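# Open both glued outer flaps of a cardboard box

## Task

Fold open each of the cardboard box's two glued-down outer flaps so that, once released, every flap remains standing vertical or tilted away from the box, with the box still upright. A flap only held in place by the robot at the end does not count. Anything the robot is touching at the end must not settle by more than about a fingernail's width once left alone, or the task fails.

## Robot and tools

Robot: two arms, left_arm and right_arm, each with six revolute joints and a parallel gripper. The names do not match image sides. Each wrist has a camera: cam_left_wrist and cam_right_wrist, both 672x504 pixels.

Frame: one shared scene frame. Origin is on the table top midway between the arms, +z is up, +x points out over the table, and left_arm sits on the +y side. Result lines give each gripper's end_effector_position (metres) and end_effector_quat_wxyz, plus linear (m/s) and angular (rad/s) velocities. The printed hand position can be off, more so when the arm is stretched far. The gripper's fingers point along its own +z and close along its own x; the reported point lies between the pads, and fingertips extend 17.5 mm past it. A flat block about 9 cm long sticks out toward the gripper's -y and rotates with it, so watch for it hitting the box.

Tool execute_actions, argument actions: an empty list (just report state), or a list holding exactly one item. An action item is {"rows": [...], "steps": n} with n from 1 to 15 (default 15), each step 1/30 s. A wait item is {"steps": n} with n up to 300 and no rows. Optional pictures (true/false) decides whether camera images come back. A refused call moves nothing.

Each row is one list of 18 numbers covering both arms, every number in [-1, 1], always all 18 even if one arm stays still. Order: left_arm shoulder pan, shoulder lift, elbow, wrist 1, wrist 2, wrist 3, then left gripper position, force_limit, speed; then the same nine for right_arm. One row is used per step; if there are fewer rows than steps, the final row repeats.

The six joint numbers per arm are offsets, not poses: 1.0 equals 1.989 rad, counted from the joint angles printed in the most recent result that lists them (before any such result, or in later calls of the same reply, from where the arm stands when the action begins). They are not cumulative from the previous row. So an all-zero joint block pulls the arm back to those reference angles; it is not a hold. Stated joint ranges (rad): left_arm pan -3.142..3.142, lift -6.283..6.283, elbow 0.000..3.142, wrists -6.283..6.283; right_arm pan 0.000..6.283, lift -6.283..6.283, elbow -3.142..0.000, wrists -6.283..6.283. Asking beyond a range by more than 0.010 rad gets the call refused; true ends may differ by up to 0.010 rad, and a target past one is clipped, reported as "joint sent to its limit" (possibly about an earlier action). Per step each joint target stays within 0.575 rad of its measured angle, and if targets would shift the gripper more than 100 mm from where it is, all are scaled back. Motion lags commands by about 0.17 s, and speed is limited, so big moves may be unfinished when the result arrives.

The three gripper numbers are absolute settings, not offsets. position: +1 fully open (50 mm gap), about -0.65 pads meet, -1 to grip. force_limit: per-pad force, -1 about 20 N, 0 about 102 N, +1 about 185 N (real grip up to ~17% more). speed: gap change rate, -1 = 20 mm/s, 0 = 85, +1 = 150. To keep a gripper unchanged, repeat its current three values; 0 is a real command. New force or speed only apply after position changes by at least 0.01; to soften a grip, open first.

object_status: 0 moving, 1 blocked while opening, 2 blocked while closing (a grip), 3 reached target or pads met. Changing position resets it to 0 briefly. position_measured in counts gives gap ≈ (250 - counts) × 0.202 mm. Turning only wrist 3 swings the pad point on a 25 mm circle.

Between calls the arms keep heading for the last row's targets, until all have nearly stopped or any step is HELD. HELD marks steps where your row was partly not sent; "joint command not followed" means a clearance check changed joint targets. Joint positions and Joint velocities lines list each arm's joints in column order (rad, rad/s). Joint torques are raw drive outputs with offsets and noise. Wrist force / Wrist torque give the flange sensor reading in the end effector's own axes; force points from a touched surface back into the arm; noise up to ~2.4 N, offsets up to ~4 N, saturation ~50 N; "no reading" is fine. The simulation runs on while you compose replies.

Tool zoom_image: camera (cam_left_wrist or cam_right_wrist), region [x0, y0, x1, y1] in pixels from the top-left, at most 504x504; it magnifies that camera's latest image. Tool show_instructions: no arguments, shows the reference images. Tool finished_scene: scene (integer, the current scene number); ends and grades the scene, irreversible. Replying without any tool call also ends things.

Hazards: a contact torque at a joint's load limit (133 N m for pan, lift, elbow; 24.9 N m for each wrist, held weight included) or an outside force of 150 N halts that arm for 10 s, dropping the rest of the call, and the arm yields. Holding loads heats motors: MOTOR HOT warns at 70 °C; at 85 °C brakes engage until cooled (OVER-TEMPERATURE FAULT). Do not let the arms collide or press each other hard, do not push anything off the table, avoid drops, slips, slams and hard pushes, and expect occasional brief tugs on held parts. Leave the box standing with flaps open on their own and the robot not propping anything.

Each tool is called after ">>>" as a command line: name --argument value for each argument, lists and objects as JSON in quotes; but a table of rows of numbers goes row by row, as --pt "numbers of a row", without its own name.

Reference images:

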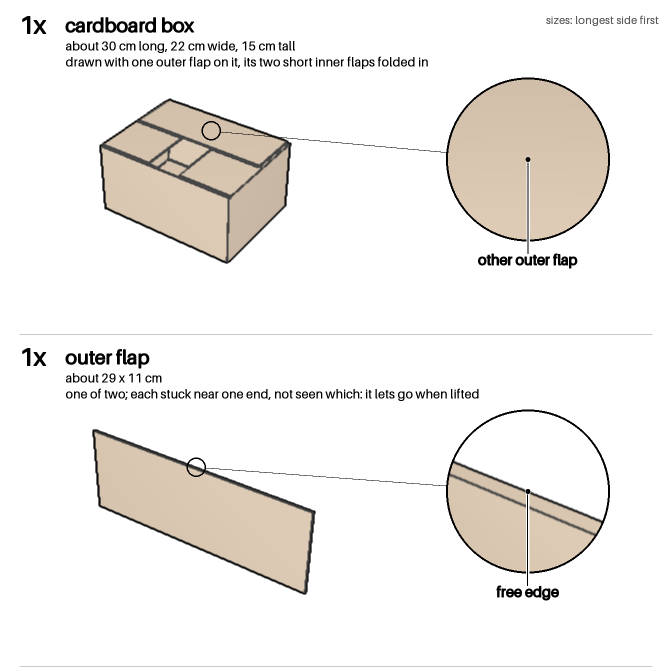

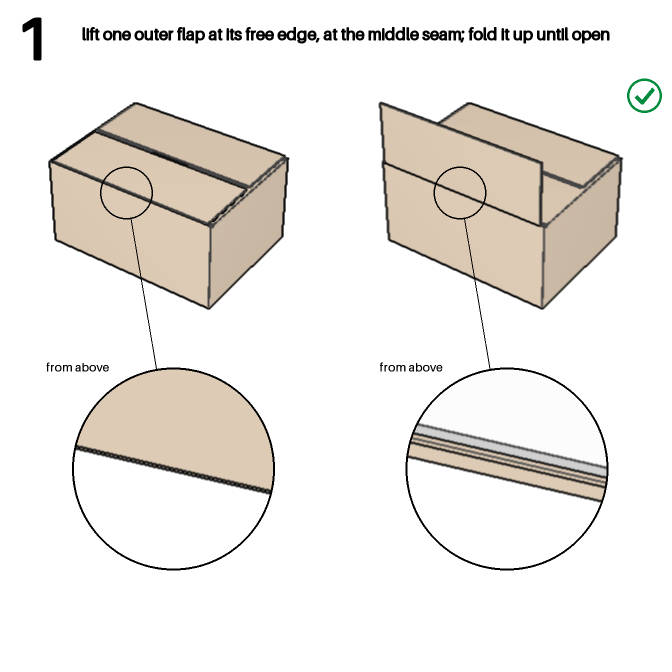

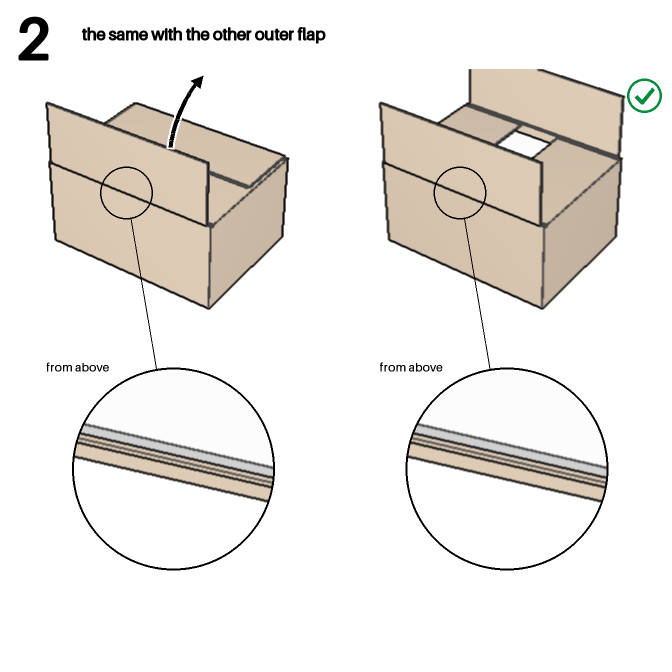

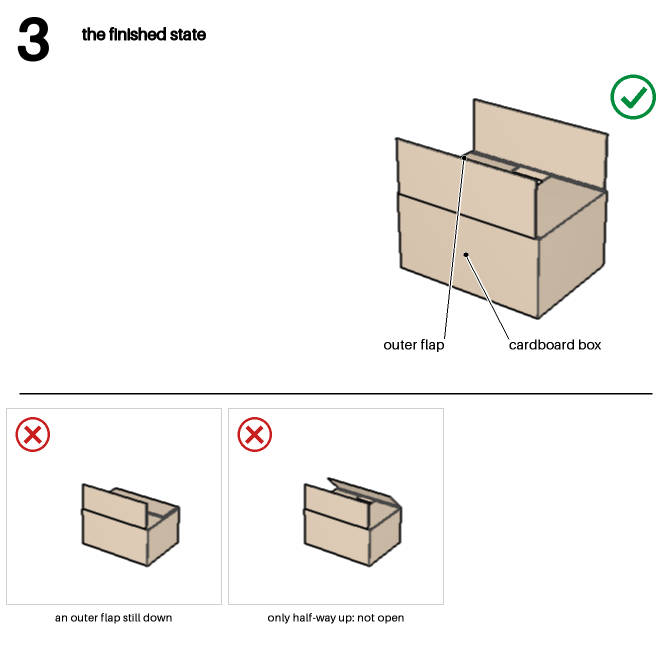

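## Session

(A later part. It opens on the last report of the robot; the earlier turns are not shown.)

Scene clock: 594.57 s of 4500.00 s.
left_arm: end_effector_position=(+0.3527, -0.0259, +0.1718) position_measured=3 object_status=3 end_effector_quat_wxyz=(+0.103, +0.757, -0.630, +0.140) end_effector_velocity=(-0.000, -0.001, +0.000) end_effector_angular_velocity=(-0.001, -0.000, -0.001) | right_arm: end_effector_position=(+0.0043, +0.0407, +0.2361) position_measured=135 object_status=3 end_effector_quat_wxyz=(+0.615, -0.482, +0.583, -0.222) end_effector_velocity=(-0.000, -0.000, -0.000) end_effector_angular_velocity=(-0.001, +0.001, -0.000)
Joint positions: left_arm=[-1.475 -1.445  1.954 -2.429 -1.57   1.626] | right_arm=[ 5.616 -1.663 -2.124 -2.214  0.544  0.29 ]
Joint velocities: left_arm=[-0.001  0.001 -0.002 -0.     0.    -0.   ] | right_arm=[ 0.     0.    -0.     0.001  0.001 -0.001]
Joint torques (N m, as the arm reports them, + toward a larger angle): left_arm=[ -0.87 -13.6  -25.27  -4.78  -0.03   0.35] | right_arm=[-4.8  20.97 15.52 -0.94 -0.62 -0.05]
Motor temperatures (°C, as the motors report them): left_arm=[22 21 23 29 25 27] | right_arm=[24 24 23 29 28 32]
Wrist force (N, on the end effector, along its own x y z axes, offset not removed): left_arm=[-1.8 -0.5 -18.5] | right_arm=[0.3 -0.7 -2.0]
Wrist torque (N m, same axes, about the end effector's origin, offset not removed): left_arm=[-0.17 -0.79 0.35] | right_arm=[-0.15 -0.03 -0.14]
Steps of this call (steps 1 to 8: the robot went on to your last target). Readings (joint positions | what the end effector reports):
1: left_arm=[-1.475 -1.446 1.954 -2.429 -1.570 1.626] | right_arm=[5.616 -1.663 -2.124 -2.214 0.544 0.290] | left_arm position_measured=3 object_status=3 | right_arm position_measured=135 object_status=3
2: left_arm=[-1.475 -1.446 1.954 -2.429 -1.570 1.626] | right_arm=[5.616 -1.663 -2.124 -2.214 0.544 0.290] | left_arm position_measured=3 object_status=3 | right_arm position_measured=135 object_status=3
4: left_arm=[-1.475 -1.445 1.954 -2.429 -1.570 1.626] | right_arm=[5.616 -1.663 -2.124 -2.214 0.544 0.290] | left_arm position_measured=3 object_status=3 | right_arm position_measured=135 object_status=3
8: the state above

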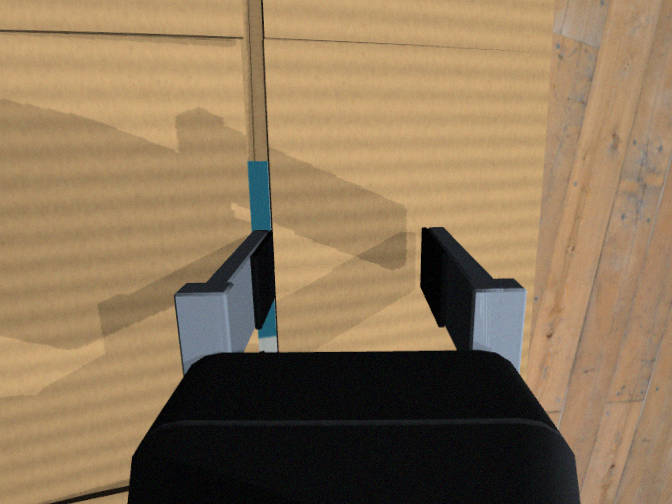

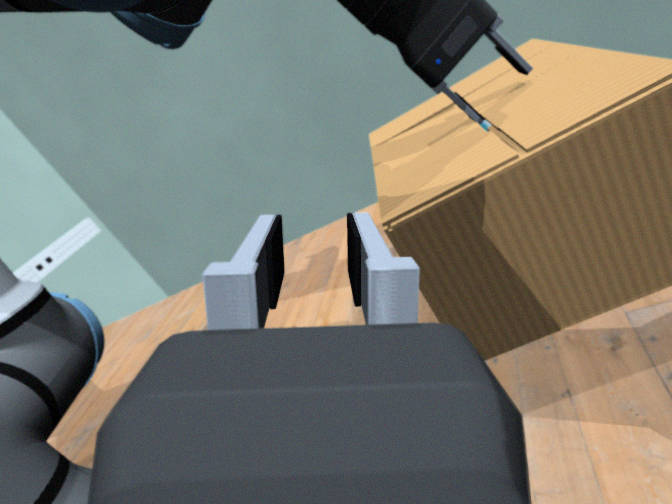

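>>> execute_actions --actions '[{"rows":[[0,-0.0023,0.0061,-0.0122,0,0,1,0,0,0,0,0,0,0,0,0.11,0,0],[0,-0.0046,0.0122,-0.0243,0,0,1,0,0,0,0,0,0,0,0,0.11,0,0],[0,-0.0069,0.0183,-0.0365,0,0,1,0,0,0,0,0,0,0,0,0.11,0,0],[0,-0.0092,0.0243,-0.0486,0,0,1,0,0,0,0,0,0,0,0,0.11,0,0],[0,-0.0115,0.0304,-0.0608,0,0,1,0,0,0,0,0,0,0,0,0.11,0,0],[0,-0.0138,0.0365,-0.073,0,0,1,0,0,0,0,0,0,0,0,0.11,0,0],[0,-0.0161,0.0426,-0.0851,0,0,1,0,0,0,0,0,0,0,0,0.11,0,0],[0,-0.0184,0.0487,-0.0973,0,0,1,0,0,0,0,0,0,0,0,0.11,0,0],[0,-0.0207,0.0548,-0.1094,0,0,1,0,0,0,0,0,0,0,0,0.11,0,0],[0,-0.023,0.0609,-0.1216,0,0,1,0,0,0,0,0,0,0,0,0.11,0,0],[0,-0.0253,0.067,-0.1338,0,0,1,0,0,0,0,0,0,0,0,0.11,0,0],[0,-0.0276,0.073,-0.1459,0,0,1,0,0,0,0,0,0,0,0,0.11,0,0],[0,-0.0299,0.0791,-0.1581,0,0,1,0,0,0,0,0,0,0,0,0.11,0,0],[0,-0.0322,0.0852,-0.1702,0,0,1,0,0,0,0,0,0,0,0,0.11,0,0],[0,-0.0345,0.0913,-0.1824,0,0,1,0,0,0,0,0,0,0,0,0.11,0,0]],"steps":15}]' --pictures false

>>> execute_actions --actions '[{"steps":20}]'

>>> zoom_image --camera "cam_right_wrist" --region '[400, 30, 600, 180]'

Scene clock: 616.43 s of 4500.00 s.
left_arm: end_effector_position=(+0.3525, -0.0248, +0.1820) position_measured=3 object_status=3 end_effector_quat_wxyz=(+0.150, +0.744, -0.619, +0.203) end_effector_velocity=(-0.003, +0.013, +0.038) end_effector_angular_velocity=(-0.458, -0.111, +0.001) | right_arm: end_effector_position=(+0.0043, +0.0407, +0.2361) position_measured=135 object_status=3 end_effector_quat_wxyz=(+0.615, -0.482, +0.583, -0.222) end_effector_velocity=(-0.000, +0.000, +0.000) end_effector_angular_velocity=(-0.001, -0.001, -0.000)
Joint positions: left_arm=[-1.475 -1.49   2.073 -2.664 -1.57   1.626] | right_arm=[ 5.616 -1.663 -2.124 -2.214  0.544  0.29 ]
Joint velocities: left_arm=[ 0.    -0.132  0.347 -0.687  0.    -0.   ] | right_arm=[ 0.    -0.001  0.001 -0.002  0.     0.001]
Joint torques (N m, as the arm reports them, + toward a larger angle): left_arm=[ -0.46 -36.95 -17.82  -7.91   0.03   0.25] | right_arm=[-5.69 22.09 14.38 -0.63 -0.27 -0.1 ]
Motor temperatures (°C, as the motors report them): left_arm=[22 21 23 29 25 27] | right_arm=[24 24 23 29 28 32]
Wrist force (N, on the end effector, along its own x y z axes, offset not removed): left_arm=[-8.0 -3.8 -0.1] | right_arm=[-0.1 0.2 1.7]
Wrist torque (N m, same axes, about the end effector's origin, offset not removed): left_arm=[-0.37 0.66 -0.13] | right_arm=[0.14 0.03 -0.02]
Steps of this call (steps 1 to 15: the robot went on to your last target; steps 16 to 90: nothing new was sent; then 18.37 s passed at rest; steps 91 to 105: all 15 steps of this action). Readings (joint positions | what the end effector reports):
91: left_arm=[-1.475 -1.445 1.954 -2.429 -1.570 1.626] | right_arm=[5.616 -1.663 -2.124 -2.214 0.544 0.290] | left_arm position_measured=3 object_status=3 | right_arm position_measured=135 object_status=3
92: left_arm=[-1.475 -1.445 1.955 -2.431 -1.570 1.626] | right_arm=[5.616 -1.663 -2.124 -2.214 0.544 0.290] | left_arm position_measured=3 object_status=3 | right_arm position_measured=135 object_status=3
94: left_arm=[-1.475 -1.448 1.963 -2.446 -1.570 1.626] | right_arm=[5.616 -1.663 -2.124 -2.214 0.544 0.290] | left_arm position_measured=3 object_status=3 | right_arm position_measured=135 object_status=3
98: left_arm=[-1.475 -1.461 1.995 -2.510 -1.570 1.626] | right_arm=[5.616 -1.663 -2.124 -2.214 0.544 0.290] | left_arm position_measured=3 object_status=3 | right_arm position_measured=135 object_status=3
105: the state above

Scene clock: 617.10 s of 4500.00 s.
left_arm: end_effector_position=(+0.3518, -0.0222, +0.1904) position_measured=3 object_status=3 end_effector_quat_wxyz=(+0.176, +0.735, -0.611, +0.237) end_effector_velocity=(+0.001, +0.000, +0.001) end_effector_angular_velocity=(-0.006, -0.001, +0.002) | right_arm: end_effector_position=(+0.0043, +0.0407, +0.2361) position_measured=135 object_status=3 end_effector_quat_wxyz=(+0.615, -0.482, +0.583, -0.222) end_effector_velocity=(-0.000, -0.000, -0.000) end_effector_angular_velocity=(-0.000, -0.000, -0.000)
Joint positions: left_arm=[-1.475 -1.514  2.135 -2.791 -1.57   1.626] | right_arm=[ 5.616 -1.663 -2.124 -2.214  0.544  0.29 ]
Joint velocities: left_arm=[ 0.002 -0.001  0.002 -0.006  0.     0.   ] | right_arm=[ 0.    -0.001 -0.     0.001  0.001  0.   ]
Joint torques (N m, as the arm reports them, + toward a larger angle): left_arm=[ -1.03 -35.28 -16.81  -6.29   0.03   0.27] | right_arm=[-4.85 22.21 14.29 -0.76 -0.33  0.01]
Motor temperatures (°C, as the motors report them): left_arm=[22 21 23 29 25 27] | right_arm=[24 24 23 29 28 32]
Wrist force (N, on the end effector, along its own x y z axes, offset not removed): left_arm=[-6.0 -1.0 7.1] | right_arm=[-1.3 -0.5 -0.5]
Wrist torque (N m, same axes, about the end effector's origin, offset not removed): left_arm=[0.01 0.86 0.11] | right_arm=[0.10 0.27 0.08]
Steps of this call (steps 1 to 20: the robot went on to your last target). Readings (joint positions | what the end effector reports):
1: left_arm=[-1.475 -1.495 2.085 -2.687 -1.570 1.626] | right_arm=[5.616 -1.663 -2.124 -2.214 0.544 0.290] | left_arm position_measured=3 object_status=3 | right_arm position_measured=135 object_status=3
2: left_arm=[-1.475 -1.499 2.096 -2.710 -1.570 1.626] | right_arm=[5.616 -1.663 -2.124 -2.214 0.544 0.290] | left_arm position_measured=3 object_status=3 | right_arm position_measured=135 object_status=3
4: left_arm=[-1.475 -1.505 2.112 -2.743 -1.570 1.626] | right_arm=[5.616 -1.663 -2.124 -2.214 0.544 0.290] | left_arm position_measured=3 object_status=3 | right_arm position_measured=135 object_status=3
8: left_arm=[-1.475 -1.511 2.127 -2.775 -1.570 1.626] | right_arm=[5.616 -1.663 -2.124 -2.214 0.544 0.290] | left_arm position_measured=3 object_status=3 | right_arm position_measured=135 object_status=3
20: the state above

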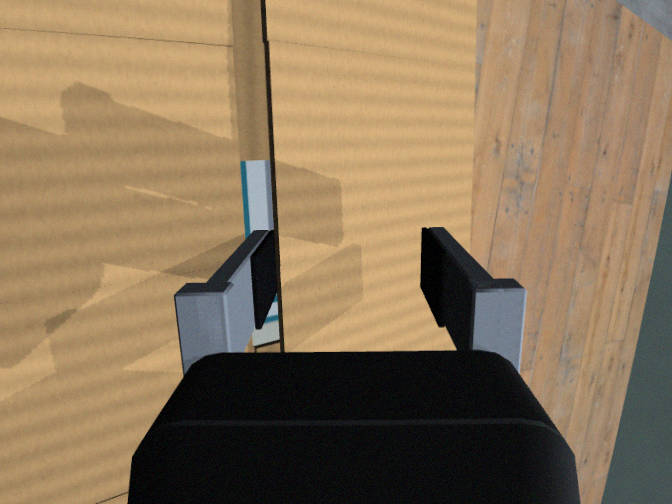

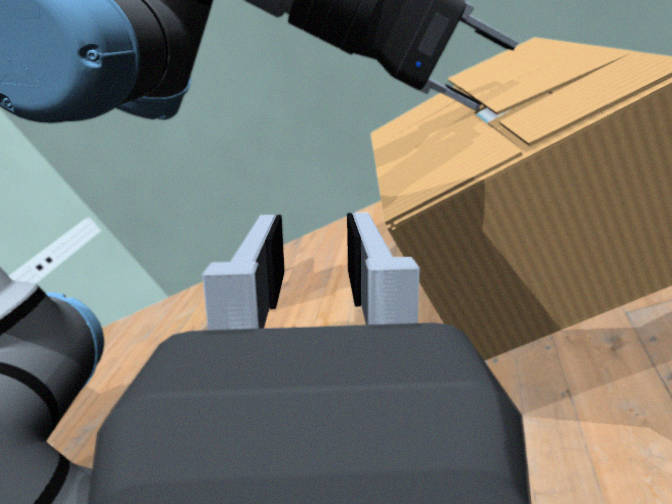

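Region (400, 30, 600, 180) of cam_right_wrist's 672x504 image, scaled by 2.520, with more detail than that image has; it fills the top 378 rows of this view, and the rest is white.

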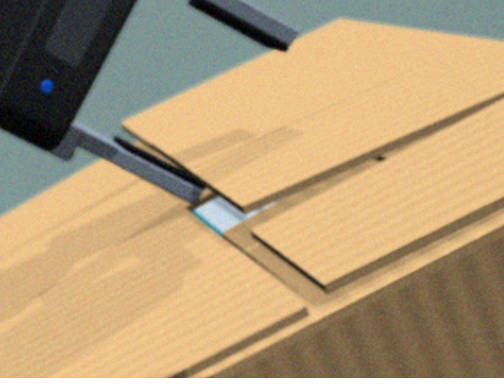

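>>> execute_actions --actions '[{"rows":[[0,0.0004,0.0041,-0.0104,0,0,1,0,0,0,0,0,0,0,0,0.11,0,0],[0,0.0009,0.0081,-0.0207,0,0,1,0,0,0,0,0,0,0,0,0.11,0,0],[0,0.0013,0.0122,-0.0311,0,0,1,0,0,0,0,0,0,0,0,0.11,0,0],[0,0.0017,0.0162,-0.0414,0,0,1,0,0,0,0,0,0,0,0,0.11,0,0],[0,0.0021,0.0203,-0.0518,0,0,1,0,0,0,0,0,0,0,0,0.11,0,0],[0,0.0026,0.0243,-0.0621,0,0,1,0,0,0,0,0,0,0,0,0.11,0,0],[0,0.003,0.0284,-0.0725,0,0,1,0,0,0,0,0,0,0,0,0.11,0,0],[0,0.0034,0.0324,-0.0828,0,0,1,0,0,0,0,0,0,0,0,0.11,0,0],[0,0.0038,0.0365,-0.0932,0,0,1,0,0,0,0,0,0,0,0,0.11,0,0],[0,0.0043,0.0405,-0.1035,0,0,1,0,0,0,0,0,0,0,0,0.11,0,0],[0,0.0047,0.0446,-0.1139,0,0,1,0,0,0,0,0,0,0,0,0.11,0,0],[0,0.0051,0.0486,-0.1242,0,0,1,0,0,0,0,0,0,0,0,0.11,0,0],[0,0.0055,0.0527,-0.1346,0,0,1,0,0,0,0,0,0,0,0,0.11,0,0],[0,0.006,0.0567,-0.1449,0,0,1,0,0,0,0,0,0,0,0,0.11,0,0],[0,0.0064,0.0608,-0.1553,0,0,1,0,0,0,0,0,0,0,0,0.11,0,0]],"steps":15}]' --pictures false

>>> execute_actions --actions '[{"steps":24}]' --pictures false

>>> execute_actions --actions '[{"rows":[[0,0.0022,0.0033,-0.0113,0,0,1,0,0,0,0,0,0,0,0,0.11,0,0],[0,0.0044,0.0066,-0.0227,0,0,1,0,0,0,0,0,0,0,0,0.11,0,0],[0,0.0065,0.0099,-0.034,0,0,1,0,0,0,0,0,0,0,0,0.11,0,0],[0,0.0087,0.0132,-0.0453,0,0,1,0,0,0,0,0,0,0,0,0.11,0,0],[0,0.0109,0.0165,-0.0567,0,0,1,0,0,0,0,0,0,0,0,0.11,0,0],[0,0.0131,0.0198,-0.068,0,0,1,0,0,0,0,0,0,0,0,0.11,0,0],[0,0.0153,0.0231,-0.0793,0,0,1,0,0,0,0,0,0,0,0,0.11,0,0],[0,0.0174,0.0263,-0.0907,0,0,1,0,0,0,0,0,0,0,0,0.11,0,0],[0,0.0196,0.0296,-0.102,0,0,1,0,0,0,0,0,0,0,0,0.11,0,0],[0,0.0218,0.0329,-0.1133,0,0,1,0,0,0,0,0,0,0,0,0.11,0,0],[0,0.024,0.0362,-0.1247,0,0,1,0,0,0,0,0,0,0,0,0.11,0,0],[0,0.0262,0.0395,-0.136,0,0,1,0,0,0,0,0,0,0,0,0.11,0,0],[0,0.0283,0.0428,-0.1473,0,0,1,0,0,0,0,0,0,0,0,0.11,0,0],[0,0.0305,0.0461,-0.1587,0,0,1,0,0,0,0,0,0,0,0,0.11,0,0],[0,0.0327,0.0494,-0.17,0,0,1,0,0,0,0,0,0,0,0,0.11,0,0]],"steps":15}]' --pictures false

>>> execute_actions --actions '[{"steps":22}]'

>>> zoom_image --camera "cam_right_wrist" --region '[400, 30, 600, 180]'

Scene clock: 656.03 s of 4500.00 s.
left_arm: end_effector_position=(+0.3518, -0.0218, +0.1908) position_measured=3 object_status=3 end_effector_quat_wxyz=(+0.207, +0.721, -0.599, +0.280) end_effector_velocity=(-0.002, +0.008, +0.007) end_effector_angular_velocity=(-0.319, -0.077, -0.000) | right_arm: end_effector_position=(+0.0043, +0.0407, +0.2361) position_measured=135 object_status=3 end_effector_quat_wxyz=(+0.615, -0.482, +0.583, -0.222) end_effector_velocity=(-0.000, +0.000, -0.000) end_effector_angular_velocity=(-0.000, +0.000, +0.000)
Joint positions: left_arm=[-1.475 -1.505  2.215 -2.992 -1.57   1.626] | right_arm=[ 5.616 -1.663 -2.124 -2.214  0.544  0.29 ]
Joint velocities: left_arm=[-0.     0.025  0.23  -0.584 -0.    -0.   ] | right_arm=[-0.    -0.001  0.     0.001 -0.    -0.   ]
Joint torques (N m, as the arm reports them, + toward a larger angle): left_arm=[ -1.05 -20.54 -16.48  -8.35   0.02   0.35] | right_arm=[-4.92 21.77 14.25 -0.49 -0.4  -0.07]
Motor temperatures (°C, as the motors report them): left_arm=[22 21 23 29 25 27] | right_arm=[24 24 23 29 28 32]
Wrist force (N, on the end effector, along its own x y z axes, offset not removed): left_arm=[-6.5 -1.1 -0.2] | right_arm=[-0.2 0.1 -1.6]
Wrist torque (N m, same axes, about the end effector's origin, offset not removed): left_arm=[-0.28 -0.21 0.19] | right_arm=[0.11 0.07 -0.16]
Steps of this call (steps 1 to 15: the robot went on to your last target; steps 16 to 90: nothing new was sent; then 35.43 s passed at rest; steps 91 to 105: all 15 steps of this action). Readings (joint positions | what the end effector reports):
91: left_arm=[-1.475 -1.514 2.135 -2.792 -1.570 1.626] | right_arm=[5.616 -1.663 -2.124 -2.214 0.544 0.290] | left_arm position_measured=3 object_status=3 | right_arm position_measured=135 object_status=3
92: left_arm=[-1.475 -1.514 2.136 -2.794 -1.570 1.626] | right_arm=[5.616 -1.663 -2.124 -2.214 0.544 0.290] | left_arm position_measured=3 object_status=3 | right_arm position_measured=135 object_status=3
94: left_arm=[-1.475 -1.513 2.141 -2.806 -1.570 1.626] | right_arm=[5.616 -1.663 -2.124 -2.214 0.544 0.290] | left_arm position_measured=3 object_status=3 | right_arm position_measured=135 object_status=3
98: left_arm=[-1.475 -1.511 2.163 -2.861 -1.570 1.626] | right_arm=[5.616 -1.663 -2.124 -2.214 0.544 0.290] | left_arm position_measured=3 object_status=3 | right_arm position_measured=135 object_status=3
105: the state above

Scene clock: 656.83 s of 4500.00 s.
left_arm: end_effector_position=(+0.3513, -0.0201, +0.1935) position_measured=3 object_status=3 end_effector_quat_wxyz=(+0.225, +0.712, -0.592, +0.303) end_effector_velocity=(-0.001, -0.000, -0.000) end_effector_angular_velocity=(+0.000, -0.000, -0.002) | right_arm: end_effector_position=(+0.0043, +0.0407, +0.2361) position_measured=135 object_status=3 end_effector_quat_wxyz=(+0.615, -0.482, +0.583, -0.222) end_effector_velocity=(-0.001, +0.001, +0.000) end_effector_angular_velocity=(+0.001, +0.002, +0.000)
Joint positions: left_arm=[-1.475 -1.501  2.256 -3.1   -1.57   1.626] | right_arm=[ 5.616 -1.663 -2.124 -2.214  0.544  0.29 ]
Joint velocities: left_arm=[-0.002  0.     0.001 -0.001 -0.     0.001] | right_arm=[ 0.     0.001  0.002  0.    -0.    -0.001]
Joint torques (N m, as the arm reports them, + toward a larger angle): left_arm=[ -0.8  -20.22 -15.89  -6.43   0.02   0.38] | right_arm=[-5.73 23.23 13.62 -0.7  -0.28  0.15]
Motor temperatures (°C, as the motors report them): left_arm=[22 21 23 29 25 27] | right_arm=[24 24 23 29 28 32]
Wrist force (N, on the end effector, along its own x y z axes, offset not removed): left_arm=[-2.2 0.1 8.9] | right_arm=[1.2 -3.6 -0.8]
Wrist torque (N m, same axes, about the end effector's origin, offset not removed): left_arm=[0.35 -0.20 0.06] | right_arm=[-0.54 -0.19 -0.09]
Steps of this call (steps 1 to 24: the robot went on to your last target). Readings (joint positions | what the end effector reports):
1: left_arm=[-1.475 -1.504 2.222 -3.012 -1.570 1.626] | right_arm=[5.616 -1.663 -2.124 -2.214 0.544 0.290] | left_arm position_measured=3 object_status=3 | right_arm position_measured=135 object_status=3
2: left_arm=[-1.475 -1.504 2.230 -3.031 -1.570 1.626] | right_arm=[5.616 -1.663 -2.124 -2.214 0.544 0.290] | left_arm position_measured=3 object_status=3 | right_arm position_measured=135 object_status=3
4: left_arm=[-1.475 -1.503 2.240 -3.059 -1.570 1.626] | right_arm=[5.616 -1.663 -2.124 -2.214 0.544 0.290] | left_arm position_measured=3 object_status=3 | right_arm position_measured=135 object_status=3
8: left_arm=[-1.475 -1.501 2.250 -3.086 -1.570 1.626] | right_arm=[5.616 -1.663 -2.124 -2.214 0.544 0.290] | left_arm position_measured=3 object_status=3 | right_arm position_measured=135 object_status=3
24: the state above

Scene clock: 657.33 s of 4500.00 s.
left_arm: end_effector_position=(+0.3513, -0.0199, +0.1927) position_measured=3 object_status=3 end_effector_quat_wxyz=(+0.255, +0.695, -0.578, +0.344) end_effector_velocity=(-0.002, +0.009, +0.004) end_effector_angular_velocity=(-0.318, -0.077, +0.000) | right_arm: end_effector_position=(+0.0043, +0.0407, +0.2361) position_measured=135 object_status=3 end_effector_quat_wxyz=(+0.615, -0.482, +0.583, -0.222) end_effector_velocity=(+0.000, -0.000, +0.000) end_effector_angular_velocity=(-0.002, +0.000, -0.001)
Joint positions: left_arm=[-1.475 -1.458  2.321 -3.319 -1.57   1.626] | right_arm=[ 5.616 -1.663 -2.124 -2.214  0.544  0.29 ]
Joint velocities: left_arm=[ 0.001  0.125  0.188 -0.64  -0.     0.   ] | right_arm=[-0.     0.001 -0.     0.     0.001 -0.002]
Joint torques (N m, as the arm reports them, + toward a larger angle): left_arm=[ -1.05 -19.62 -15.17  -7.99  -0.02   0.34] | right_arm=[-6.2  23.33 14.91 -0.66 -0.4   0.04]
Motor temperatures (°C, as the motors report them): left_arm=[22 21 23 30 25 27] | right_arm=[24 24 23 29 28 32]
Wrist force (N, on the end effector, along its own x y z axes, offset not removed): left_arm=[-4.9 -2.2 1.0] | right_arm=[-1.3 -1.5 -2.4]
Wrist torque (N m, same axes, about the end effector's origin, offset not removed): left_arm=[-0.26 -0.28 0.13] | right_arm=[-0.19 0.27 -0.06]
Steps of this call (steps 1 to 15: all 15 steps of this action). Readings (joint positions | what the end effector reports):
1: left_arm=[-1.475 -1.501 2.256 -3.100 -1.570 1.626] | right_arm=[5.616 -1.663 -2.124 -2.214 0.544 0.290] | left_arm position_measured=3 object_status=3 | right_arm position_measured=135 object_status=3
2: left_arm=[-1.475 -1.501 2.256 -3.102 -1.570 1.626] | right_arm=[5.616 -1.663 -2.124 -2.214 0.544 0.290] | left_arm position_measured=3 object_status=3 | right_arm position_measured=135 object_status=3
4: left_arm=[-1.475 -1.498 2.261 -3.116 -1.570 1.626] | right_arm=[5.616 -1.663 -2.124 -2.214 0.544 0.290] | left_arm position_measured=3 object_status=3 | right_arm position_measured=135 object_status=3
8: left_arm=[-1.475 -1.486 2.279 -3.175 -1.570 1.626] | right_arm=[5.616 -1.663 -2.124 -2.214 0.544 0.290] | left_arm position_measured=3 object_status=3 | right_arm position_measured=135 object_status=3
15: the state above

Scene clock: 658.07 s of 4500.00 s.
left_arm: end_effector_position=(+0.3508, -0.0177, +0.1954) position_measured=3 object_status=3 end_effector_quat_wxyz=(+0.272, +0.684, -0.569, +0.367) end_effector_velocity=(+0.000, +0.001, -0.001) end_effector_angular_velocity=(+0.000, -0.001, +0.000) | right_arm: end_effector_position=(+0.0043, +0.0407, +0.2361) position_measured=135 object_status=3 end_effector_quat_wxyz=(+0.615, -0.482, +0.583, -0.222) end_effector_velocity=(+0.000, -0.000, +0.000) end_effector_angular_velocity=(+0.003, +0.002, -0.000)
Joint positions: left_arm=[-1.475 -1.436  2.354 -3.438 -1.57   1.626] | right_arm=[ 5.616 -1.663 -2.124 -2.214  0.544  0.29 ]
Joint velocities: left_arm=[ 0.001  0.001  0.002 -0.003 -0.     0.001] | right_arm=[-0.     0.001 -0.     0.    -0.     0.002]
Joint torques (N m, as the arm reports them, + toward a larger angle): left_arm=[ -0.9  -20.04 -12.45  -6.55  -0.01   0.35] | right_arm=[-5.62 23.6  13.46 -0.52 -0.47  0.22]
Motor temperatures (°C, as the motors report them): left_arm=[22 21 23 30 25 27] | right_arm=[24 24 23 29 28 32]
Wrist force (N, on the end effector, along its own x y z axes, offset not removed): left_arm=[-4.3 0.2 7.5] | right_arm=[0.6 -1.3 0.2]
Wrist torque (N m, same axes, about the end effector's origin, offset not removed): left_arm=[0.12 0.23 -0.04] | right_arm=[-0.12 0.03 -0.11]
Steps of this call (steps 1 to 22: the robot went on to your last target). Readings (joint positions | what the end effector reports):
1: left_arm=[-1.475 -1.454 2.327 -3.341 -1.570 1.626] | right_arm=[5.616 -1.663 -2.124 -2.214 0.544 0.290] | left_arm position_measured=3 object_status=3 | right_arm position_measured=135 object_status=3
2: left_arm=[-1.475 -1.450 2.333 -3.362 -1.570 1.626] | right_arm=[5.616 -1.663 -2.124 -2.214 0.544 0.290] | left_arm position_measured=3 object_status=3 | right_arm position_measured=135 object_status=3
4: left_arm=[-1.475 -1.444 2.341 -3.392 -1.570 1.626] | right_arm=[5.616 -1.663 -2.124 -2.214 0.544 0.290] | left_arm position_measured=3 object_status=3 | right_arm position_measured=135 object_status=3
8: left_arm=[-1.475 -1.439 2.350 -3.422 -1.570 1.626] | right_arm=[5.616 -1.663 -2.124 -2.214 0.544 0.290] | left_arm position_measured=3 object_status=3 | right_arm position_measured=135 object_status=3
22: the state above

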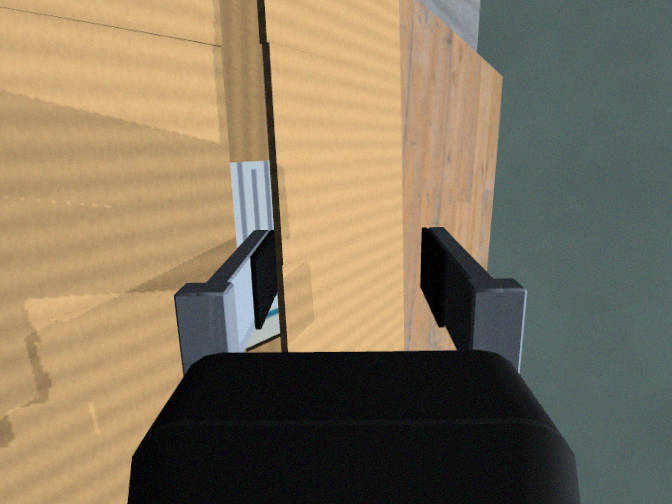

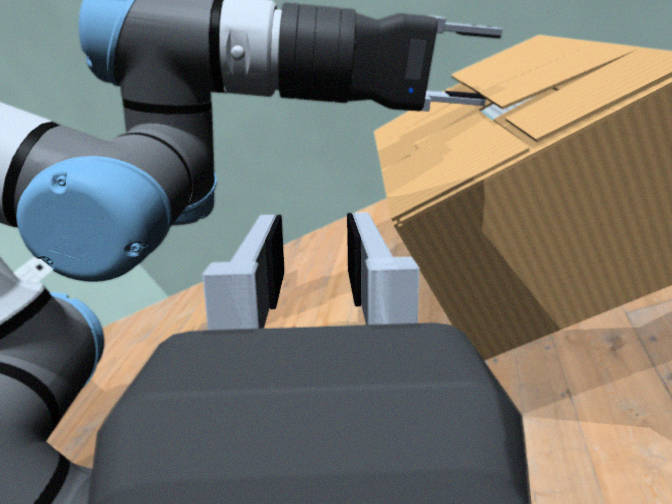

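Region (400, 30, 600, 180) of cam_right_wrist's 672x504 image, scaled by 2.520, with more detail than that image has; it fills the top 378 rows of this view, and the rest is white.

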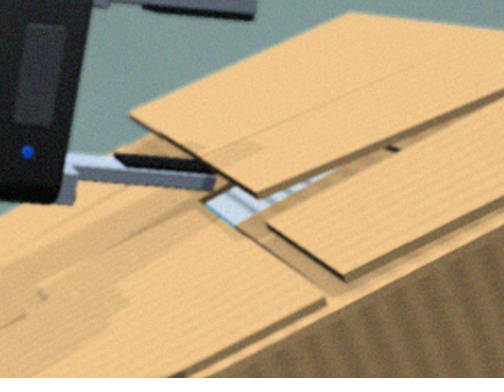

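>>> execute_actions --actions '[{"rows":[[0,0,0,0,0,0,1,0,0,0,0,0,0.4694,-0.0952,-0.6385,-1,0,0]],"steps":15}]' --pictures false

>>> execute_actions --actions '[{"steps":40}]' --pictures false

>>> execute_actions --actions '[{"rows":[[0,0,0,0,0,0,1,0,0,-0.024,0.0067,-0.0155,0,0,0,-1,0,0],[0,0,0,0,0,0,1,0,0,-0.049,0.0134,-0.031,0,0,0,-1,0,0],[0,0,0,0,0,0,1,0,0,-0.073,0.0201,-0.0465,0,0,0,-1,0,0],[0,0,0,0,0,0,1,0,0,-0.098,0.0268,-0.062,0,0,0,-1,0,0],[0,0,0,0,0,0,1,0,0,-0.122,0.0335,-0.0775,0,0,0,-1,0,0],[0,0,0,0,0,0,1,0,0,-0.147,0.0402,-0.093,0,0,0,-1,0,0]],"steps":15}]' --pictures false

>>> execute_actions --actions '[{"steps":25}]'

Scene clock: 693.03 s of 4500.00 s.
left_arm: end_effector_position=(+0.3507, -0.0177, +0.1954) position_measured=3 object_status=3 end_effector_quat_wxyz=(+0.272, +0.684, -0.569, +0.367) end_effector_velocity=(-0.000, -0.000, -0.000) end_effector_angular_velocity=(+0.001, +0.000, -0.000) | right_arm: end_effector_position=(-0.0897, +0.1593, +0.2377) position_measured=253 object_status=0 end_effector_quat_wxyz=(-0.574, +0.632, -0.507, +0.121) end_effector_velocity=(-0.128, +0.141, +0.077) end_effector_angular_velocity=(-0.957, -0.609, +0.784)
Joint positions: left_arm=[-1.475 -1.436  2.354 -3.438 -1.57   1.626] | right_arm=[ 5.616 -1.663 -2.124 -1.428  0.365 -0.571]
Joint velocities: left_arm=[-0.001  0.     0.     0.     0.    -0.   ] | right_arm=[ 0.     0.001  0.     1.141 -0.082 -2.382]
Joint torques (N m, as the arm reports them, + toward a larger angle): left_arm=[ -0.83 -29.14 -25.12  -3.22  -0.01   0.24] | right_arm=[-4.77 24.55 17.41  4.91 -4.32 -7.31]
Motor temperatures (°C, as the motors report them): left_arm=[22 21 23 30 25 27] | right_arm=[24 24 23 29 28 32]
Wrist force (N, on the end effector, along its own x y z axes, offset not removed): left_arm=[-4.4 -3.7 5.6] | right_arm=[-2.4 -0.3 -2.0]
Wrist torque (N m, same axes, about the end effector's origin, offset not removed): left_arm=[-0.53 0.37 0.40] | right_arm=[-0.03 0.29 0.00]
Steps of this call (steps 1 to 15: the robot went on to your last target; steps 16 to 90: nothing new was sent; then 31.47 s passed at rest; steps 91 to 105: all 15 steps of this action). Readings (joint positions | what the end effector reports):
91: left_arm=[-1.475 -1.436 2.354 -3.438 -1.570 1.626] | right_arm=[5.616 -1.663 -2.124 -2.214 0.544 0.290] | left_arm position_measured=3 object_status=3 | right_arm position_measured=137 object_status=0
92: left_arm=[-1.475 -1.436 2.354 -3.438 -1.570 1.626] | right_arm=[5.616 -1.663 -2.124 -2.211 0.541 0.287] | left_arm position_measured=3 object_status=3 | right_arm position_measured=151 object_status=0
94: left_arm=[-1.475 -1.436 2.354 -3.438 -1.570 1.626] | right_arm=[5.616 -1.663 -2.124 -2.163 0.501 0.239] | left_arm position_measured=3 object_status=3 | right_arm position_measured=179 object_status=0
98: left_arm=[-1.475 -1.436 2.354 -3.438 -1.570 1.626] | right_arm=[5.616 -1.663 -2.124 -1.919 0.419 -0.005] | left_arm position_measured=3 object_status=3 | right_arm position_measured=235 object_status=0
105: the state above

Scene clock: 694.37 s of 4500.00 s.
left_arm: end_effector_position=(+0.3508, -0.0177, +0.1954) position_measured=3 object_status=3 end_effector_quat_wxyz=(+0.272, +0.684, -0.569, +0.367) end_effector_velocity=(-0.001, -0.000, -0.000) end_effector_angular_velocity=(+0.001, -0.001, -0.002) | right_arm: end_effector_position=(-0.1075, +0.1788, +0.2496) position_measured=253 object_status=3 end_effector_quat_wxyz=(-0.554, +0.706, -0.406, +0.176) end_effector_velocity=(-0.000, +0.000, -0.000) end_effector_angular_velocity=(-0.001, -0.002, +0.001)
Joint positions: left_arm=[-1.475 -1.436  2.354 -3.438 -1.57   1.626] | right_arm=[ 5.616 -1.663 -2.124 -1.28   0.354 -0.98 ]
Joint velocities: left_arm=[-0.001  0.     0.     0.    -0.     0.001] | right_arm=[-0.    -0.001  0.     0.    -0.    -0.002]
Joint torques (N m, as the arm reports them, + toward a larger angle): left_arm=[ -0.66 -35.44 -25.91  -3.6    0.1    0.31] | right_arm=[-4.98 25.61 17.55  4.69 -4.75 -2.73]
Motor temperatures (°C, as the motors report them): left_arm=[22 21 23 30 25 27] | right_arm=[24 24 23 29 28 32]
Wrist force (N, on the end effector, along its own x y z axes, offset not removed): left_arm=[-6.1 -0.8 6.9] | right_arm=[-1.5 -2.5 -1.0]
Wrist torque (N m, same axes, about the end effector's origin, offset not removed): left_arm=[-0.12 0.63 0.12] | right_arm=[-0.35 0.43 -0.02]
Steps of this call (steps 1 to 30: the robot went on to your last target; steps 31 to 40: nothing new was sent). Readings (joint positions | what the end effector reports):
1: left_arm=[-1.475 -1.436 2.354 -3.438 -1.570 1.626] | right_arm=[5.616 -1.663 -2.124 -1.394 0.362 -0.650] | left_arm position_measured=3 object_status=3 | right_arm position_measured=253 object_status=3
2: left_arm=[-1.475 -1.436 2.354 -3.438 -1.570 1.626] | right_arm=[5.616 -1.663 -2.124 -1.368 0.360 -0.722] | left_arm position_measured=3 object_status=3 | right_arm position_measured=253 object_status=3
4: left_arm=[-1.475 -1.436 2.354 -3.438 -1.570 1.626] | right_arm=[5.616 -1.663 -2.124 -1.333 0.358 -0.826] | left_arm position_measured=3 object_status=3 | right_arm position_measured=253 object_status=3
8: left_arm=[-1.475 -1.436 2.354 -3.438 -1.570 1.626] | right_arm=[5.616 -1.663 -2.124 -1.299 0.356 -0.926] | left_arm position_measured=3 object_status=3 | right_arm position_measured=253 object_status=3
40: the state above
All arms were judged still, so your last target was given up. Only a new action makes them travel on or press farther. Fingers that are still opening or closing keep moving.

Scene clock: 694.87 s of 4500.00 s.
left_arm: end_effector_position=(+0.3508, -0.0177, +0.1954) position_measured=3 object_status=3 end_effector_quat_wxyz=(+0.272, +0.684, -0.569, +0.367) end_effector_velocity=(-0.000, +0.000, -0.000) end_effector_angular_velocity=(+0.000, +0.001, +0.000) | right_arm: end_effector_position=(+0.0681, +0.1258, +0.2198) position_measured=253 object_status=3 end_effector_quat_wxyz=(-0.516, +0.662, -0.467, +0.277) end_effector_velocity=(+0.225, -0.108, -0.039) end_effector_angular_velocity=(-0.096, -0.069, -0.345)
Joint positions: left_arm=[-1.475 -1.436  2.354 -3.438 -1.57   1.626] | right_arm=[ 5.368 -1.595 -2.281 -1.28   0.354 -0.98 ]
Joint velocities: left_arm=[ 0.    -0.     0.001 -0.     0.    -0.001] | right_arm=[-0.345  0.09  -0.21   0.001 -0.     0.   ]
Joint torques (N m, as the arm reports them, + toward a larger angle): left_arm=[ -0.76 -34.82 -25.88  -3.66   0.08   0.36] | right_arm=[-6.73 28.61 14.08  1.96 -3.78 -2.55]
Motor temperatures (°C, as the motors report them): left_arm=[22 21 23 30 25 27] | right_arm=[24 24 23 29 28 32]
Wrist force (N, on the end effector, along its own x y z axes, offset not removed): left_arm=[-2.1 -3.2 9.2] | right_arm=[2.7 -1.6 1.8]
Wrist torque (N m, same axes, about the end effector's origin, offset not removed): left_arm=[-0.43 -0.21 -0.05] | right_arm=[-0.09 -0.36 -0.17]
Steps of this call (steps 1 to 15: all 15 steps of this action). Readings (joint positions | what the end effector reports):
1: left_arm=[-1.475 -1.436 2.354 -3.438 -1.570 1.626] | right_arm=[5.616 -1.663 -2.124 -1.280 0.354 -0.980] | left_arm position_measured=3 object_status=3 | right_arm position_measured=253 object_status=3
2: left_arm=[-1.475 -1.436 2.354 -3.438 -1.570 1.626] | right_arm=[5.613 -1.662 -2.126 -1.280 0.354 -0.980] | left_arm position_measured=3 object_status=3 | right_arm position_measured=253 object_status=3
4: left_arm=[-1.475 -1.436 2.354 -3.438 -1.570 1.626] | right_arm=[5.587 -1.654 -2.144 -1.280 0.354 -0.980] | left_arm position_measured=3 object_status=3 | right_arm position_measured=253 object_status=3
8: left_arm=[-1.475 -1.436 2.354 -3.438 -1.570 1.626] | right_arm=[5.502 -1.631 -2.198 -1.280 0.354 -0.980] | left_arm position_measured=3 object_status=3 | right_arm position_measured=253 object_status=3
15: the state above

Scene clock: 695.70 s of 4500.00 s.
left_arm: end_effector_position=(+0.3508, -0.0177, +0.1954) position_measured=3 object_status=3 end_effector_quat_wxyz=(+0.272, +0.684, -0.569, +0.367) end_effector_velocity=(-0.000, -0.000, +0.000) end_effector_angular_velocity=(-0.000, -0.000, -0.001) | right_arm: end_effector_position=(+0.0965, +0.1110, +0.2147) position_measured=253 object_status=3 end_effector_quat_wxyz=(-0.508, +0.654, -0.478, +0.295) end_effector_velocity=(-0.000, +0.000, +0.000) end_effector_angular_velocity=(-0.000, -0.000, +0.000)
Joint positions: left_arm=[-1.475 -1.436  2.354 -3.438 -1.57   1.626] | right_arm=[ 5.324 -1.583 -2.308 -1.28   0.354 -0.98 ]
Joint velocities: left_arm=[-0.001 -0.     0.    -0.     0.    -0.   ] | right_arm=[-0.    -0.     0.001  0.    -0.    -0.001]
Joint torques (N m, as the arm reports them, + toward a larger angle): left_arm=[ -0.94 -35.07 -26.05  -3.56   0.08   0.37] | right_arm=[-12.01  30.01  10.24  -0.28  -2.47  -1.82]
Motor temperatures (°C, as the motors report them): left_arm=[22 21 23 30 25 27] | right_arm=[24 24 23 29 28 32]
Wrist force (N, on the end effector, along its own x y z axes, offset not removed): left_arm=[-2.6 1.2 7.8] | right_arm=[-1.5 0.6 0.3]
Wrist torque (N m, same axes, about the end effector's origin, offset not removed): left_arm=[0.47 -0.02 0.10] | right_arm=[0.24 0.39 0.07]
Steps of this call (steps 1 to 25: the robot went on to your last target). Readings (joint positions | what the end effector reports):
1: left_arm=[-1.475 -1.436 2.354 -3.438 -1.570 1.626] | right_arm=[5.358 -1.592 -2.288 -1.280 0.354 -0.980] | left_arm position_measured=3 object_status=3 | right_arm position_measured=253 object_status=3
2: left_arm=[-1.475 -1.436 2.354 -3.438 -1.570 1.626] | right_arm=[5.350 -1.590 -2.292 -1.280 0.354 -0.980] | left_arm position_measured=3 object_status=3 | right_arm position_measured=253 object_status=3
4: left_arm=[-1.475 -1.436 2.354 -3.438 -1.570 1.626] | right_arm=[5.339 -1.587 -2.299 -1.280 0.354 -0.980] | left_arm position_measured=3 object_status=3 | right_arm position_measured=253 object_status=3
8: left_arm=[-1.475 -1.436 2.354 -3.438 -1.570 1.626] | right_arm=[5.329 -1.585 -2.305 -1.280 0.354 -0.980] | left_arm position_measured=3 object_status=3 | right_arm position_measured=253 object_status=3
25: the state above

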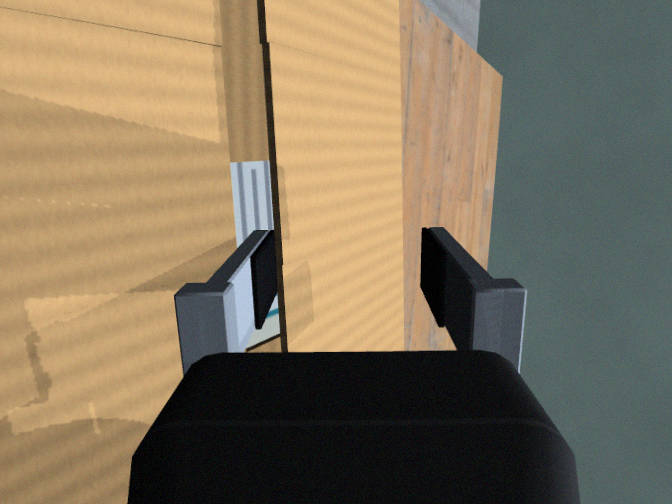

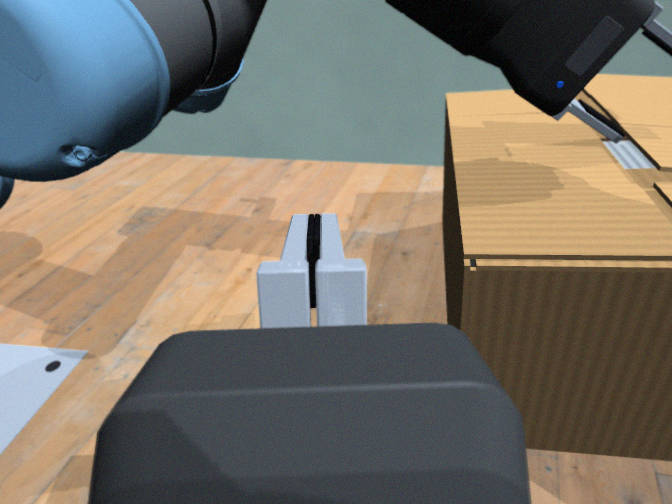

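>>> execute_actions --actions '[{"rows":[[0,0,0,0,0,0,1,0,0,-0.0195,0.0054,-0.0125,0,0,0,-1,0,0],[0,0,0,0,0,0,1,0,0,-0.039,0.0107,-0.025,0,0,0,-1,0,0],[0,0,0,0,0,0,1,0,0,-0.0585,0.0161,-0.0374,0,0,0,-1,0,0],[0,0,0,0,0,0,1,0,0,-0.078,0.0214,-0.0498,0,0,0,-1,0,0],[0,0,0,0,0,0,1,0,0,-0.0975,0.0268,-0.0623,0,0,0,-1,0,0]],"steps":15}]' --pictures false

>>> execute_actions --actions '[{"steps":20}]'

Scene clock: 704.80 s of 4500.00 s.
left_arm: end_effector_position=(+0.3508, -0.0177, +0.1954) position_measured=3 object_status=3 end_effector_quat_wxyz=(+0.272, +0.684, -0.569, +0.367) end_effector_velocity=(+0.001, +0.000, +0.000) end_effector_angular_velocity=(-0.000, -0.000, +0.002) | right_arm: end_effector_position=(+0.2010, +0.0337, +0.1936) position_measured=253 object_status=3 end_effector_quat_wxyz=(-0.467, +0.618, -0.518, +0.363) end_effector_velocity=(+0.056, -0.052, -0.012) end_effector_angular_velocity=(-0.035, -0.015, -0.109)
Joint positions: left_arm=[-1.475 -1.436  2.354 -3.438 -1.57   1.626] | right_arm=[ 5.144 -1.534 -2.424 -1.28   0.354 -0.98 ]
Joint velocities: left_arm=[ 0.002 -0.    -0.     0.     0.     0.   ] | right_arm=[-0.109  0.029 -0.066 -0.    -0.    -0.001]
Joint torques (N m, as the arm reports them, + toward a larger angle): left_arm=[ -0.76 -35.2  -25.83  -3.53   0.07   0.38] | right_arm=[-10.19  26.28  10.81   0.6   -0.67   0.35]
Motor temperatures (°C, as the motors report them): left_arm=[22 21 23 30 25 27] | right_arm=[24 24 23 29 28 32]
Wrist force (N, on the end effector, along its own x y z axes, offset not removed): left_arm=[-7.6 -2.0 5.3] | right_arm=[2.6 -2.5 1.2]
Wrist torque (N m, same axes, about the end effector's origin, offset not removed): left_arm=[-0.49 0.82 0.21] | right_arm=[-0.31 -0.47 -0.13]
Steps of this call (steps 1 to 15: the robot went on to your last target; steps 16 to 90: nothing new was sent; then 5.60 s passed at rest; steps 91 to 105: all 15 steps of this action). Readings (joint positions | what the end effector reports):
91: left_arm=[-1.475 -1.436 2.354 -3.438 -1.570 1.626] | right_arm=[5.324 -1.583 -2.309 -1.280 0.354 -0.980] | left_arm position_measured=3 object_status=3 | right_arm position_measured=253 object_status=3
92: left_arm=[-1.475 -1.436 2.354 -3.438 -1.570 1.626] | right_arm=[5.321 -1.583 -2.310 -1.280 0.354 -0.980] | left_arm position_measured=3 object_status=3 | right_arm position_measured=253 object_status=3
94: left_arm=[-1.475 -1.436 2.354 -3.438 -1.570 1.626] | right_arm=[5.299 -1.576 -2.326 -1.280 0.354 -0.980] | left_arm position_measured=3 object_status=3 | right_arm position_measured=253 object_status=3
98: left_arm=[-1.475 -1.436 2.354 -3.438 -1.570 1.626] | right_arm=[5.215 -1.552 -2.380 -1.280 0.354 -0.980] | left_arm position_measured=3 object_status=3 | right_arm position_measured=253 object_status=3
105: the state above

Scene clock: 705.47 s of 4500.00 s.
left_arm: end_effector_position=(+0.3508, -0.0177, +0.1954) position_measured=3 object_status=3 end_effector_quat_wxyz=(+0.272, +0.684, -0.569, +0.367) end_effector_velocity=(-0.000, -0.000, +0.000) end_effector_angular_velocity=(+0.000, -0.001, -0.001) | right_arm: end_effector_position=(+0.2081, +0.0269, +0.1920) position_measured=253 object_status=3 end_effector_quat_wxyz=(-0.464, +0.615, -0.521, +0.368) end_effector_velocity=(+0.000, +0.000, -0.000) end_effector_angular_velocity=(-0.000, -0.000, -0.001)
Joint positions: left_arm=[-1.475 -1.436  2.354 -3.438 -1.57   1.626] | right_arm=[ 5.13  -1.53  -2.432 -1.28   0.354 -0.98 ]
Joint velocities: left_arm=[-0.    -0.    -0.     0.    -0.     0.001] | right_arm=[-0.001 -0.001  0.     0.     0.     0.   ]
Joint torques (N m, as the arm reports them, + toward a larger angle): left_arm=[ -1.15 -35.28 -26.39  -3.53   0.12   0.36] | right_arm=[-10.7   26.76   8.58   2.47  -1.78   0.23]
Motor temperatures (°C, as the motors report them): left_arm=[22 21 23 30 25 27] | right_arm=[24 24 23 29 28 32]
Wrist force (N, on the end effector, along its own x y z axes, offset not removed): left_arm=[-6.9 -5.3 7.3] | right_arm=[-0.3 -1.0 -1.9]
Wrist torque (N m, same axes, about the end effector's origin, offset not removed): left_arm=[-0.77 0.61 0.33] | right_arm=[-0.20 0.08 -0.25]
Steps of this call (steps 1 to 20: the robot went on to your last target). Readings (joint positions | what the end effector reports):
1: left_arm=[-1.475 -1.436 2.354 -3.438 -1.570 1.626] | right_arm=[5.141 -1.533 -2.426 -1.280 0.354 -0.980] | left_arm position_measured=3 object_status=3 | right_arm position_measured=253 object_status=3
2: left_arm=[-1.475 -1.436 2.354 -3.438 -1.570 1.626] | right_arm=[5.138 -1.532 -2.427 -1.280 0.354 -0.980] | left_arm position_measured=3 object_status=3 | right_arm position_measured=253 object_status=3
4: left_arm=[-1.475 -1.436 2.354 -3.438 -1.570 1.626] | right_arm=[5.135 -1.531 -2.429 -1.280 0.354 -0.980] | left_arm position_measured=3 object_status=3 | right_arm position_measured=253 object_status=3
8: left_arm=[-1.475 -1.436 2.354 -3.438 -1.570 1.626] | right_arm=[5.132 -1.531 -2.431 -1.280 0.354 -0.980] | left_arm position_measured=3 object_status=3 | right_arm position_measured=253 object_status=3
20: the state above

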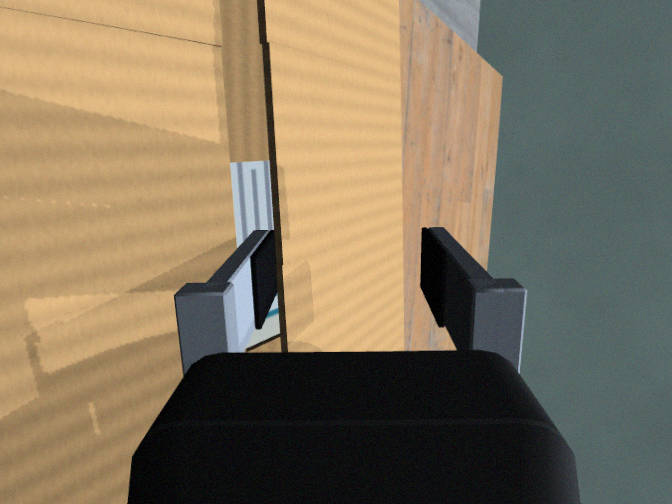

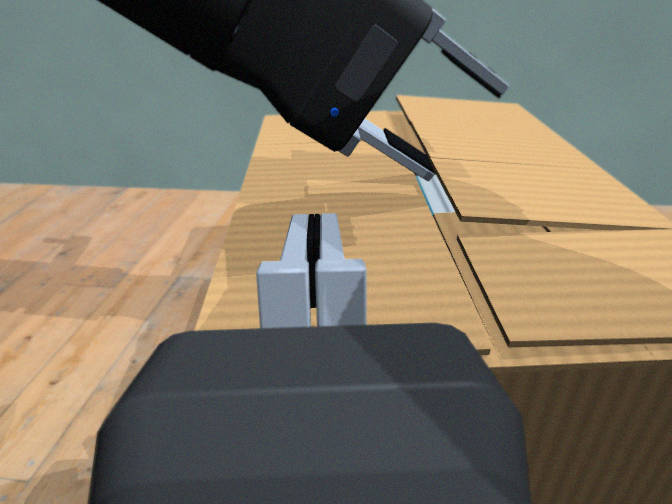

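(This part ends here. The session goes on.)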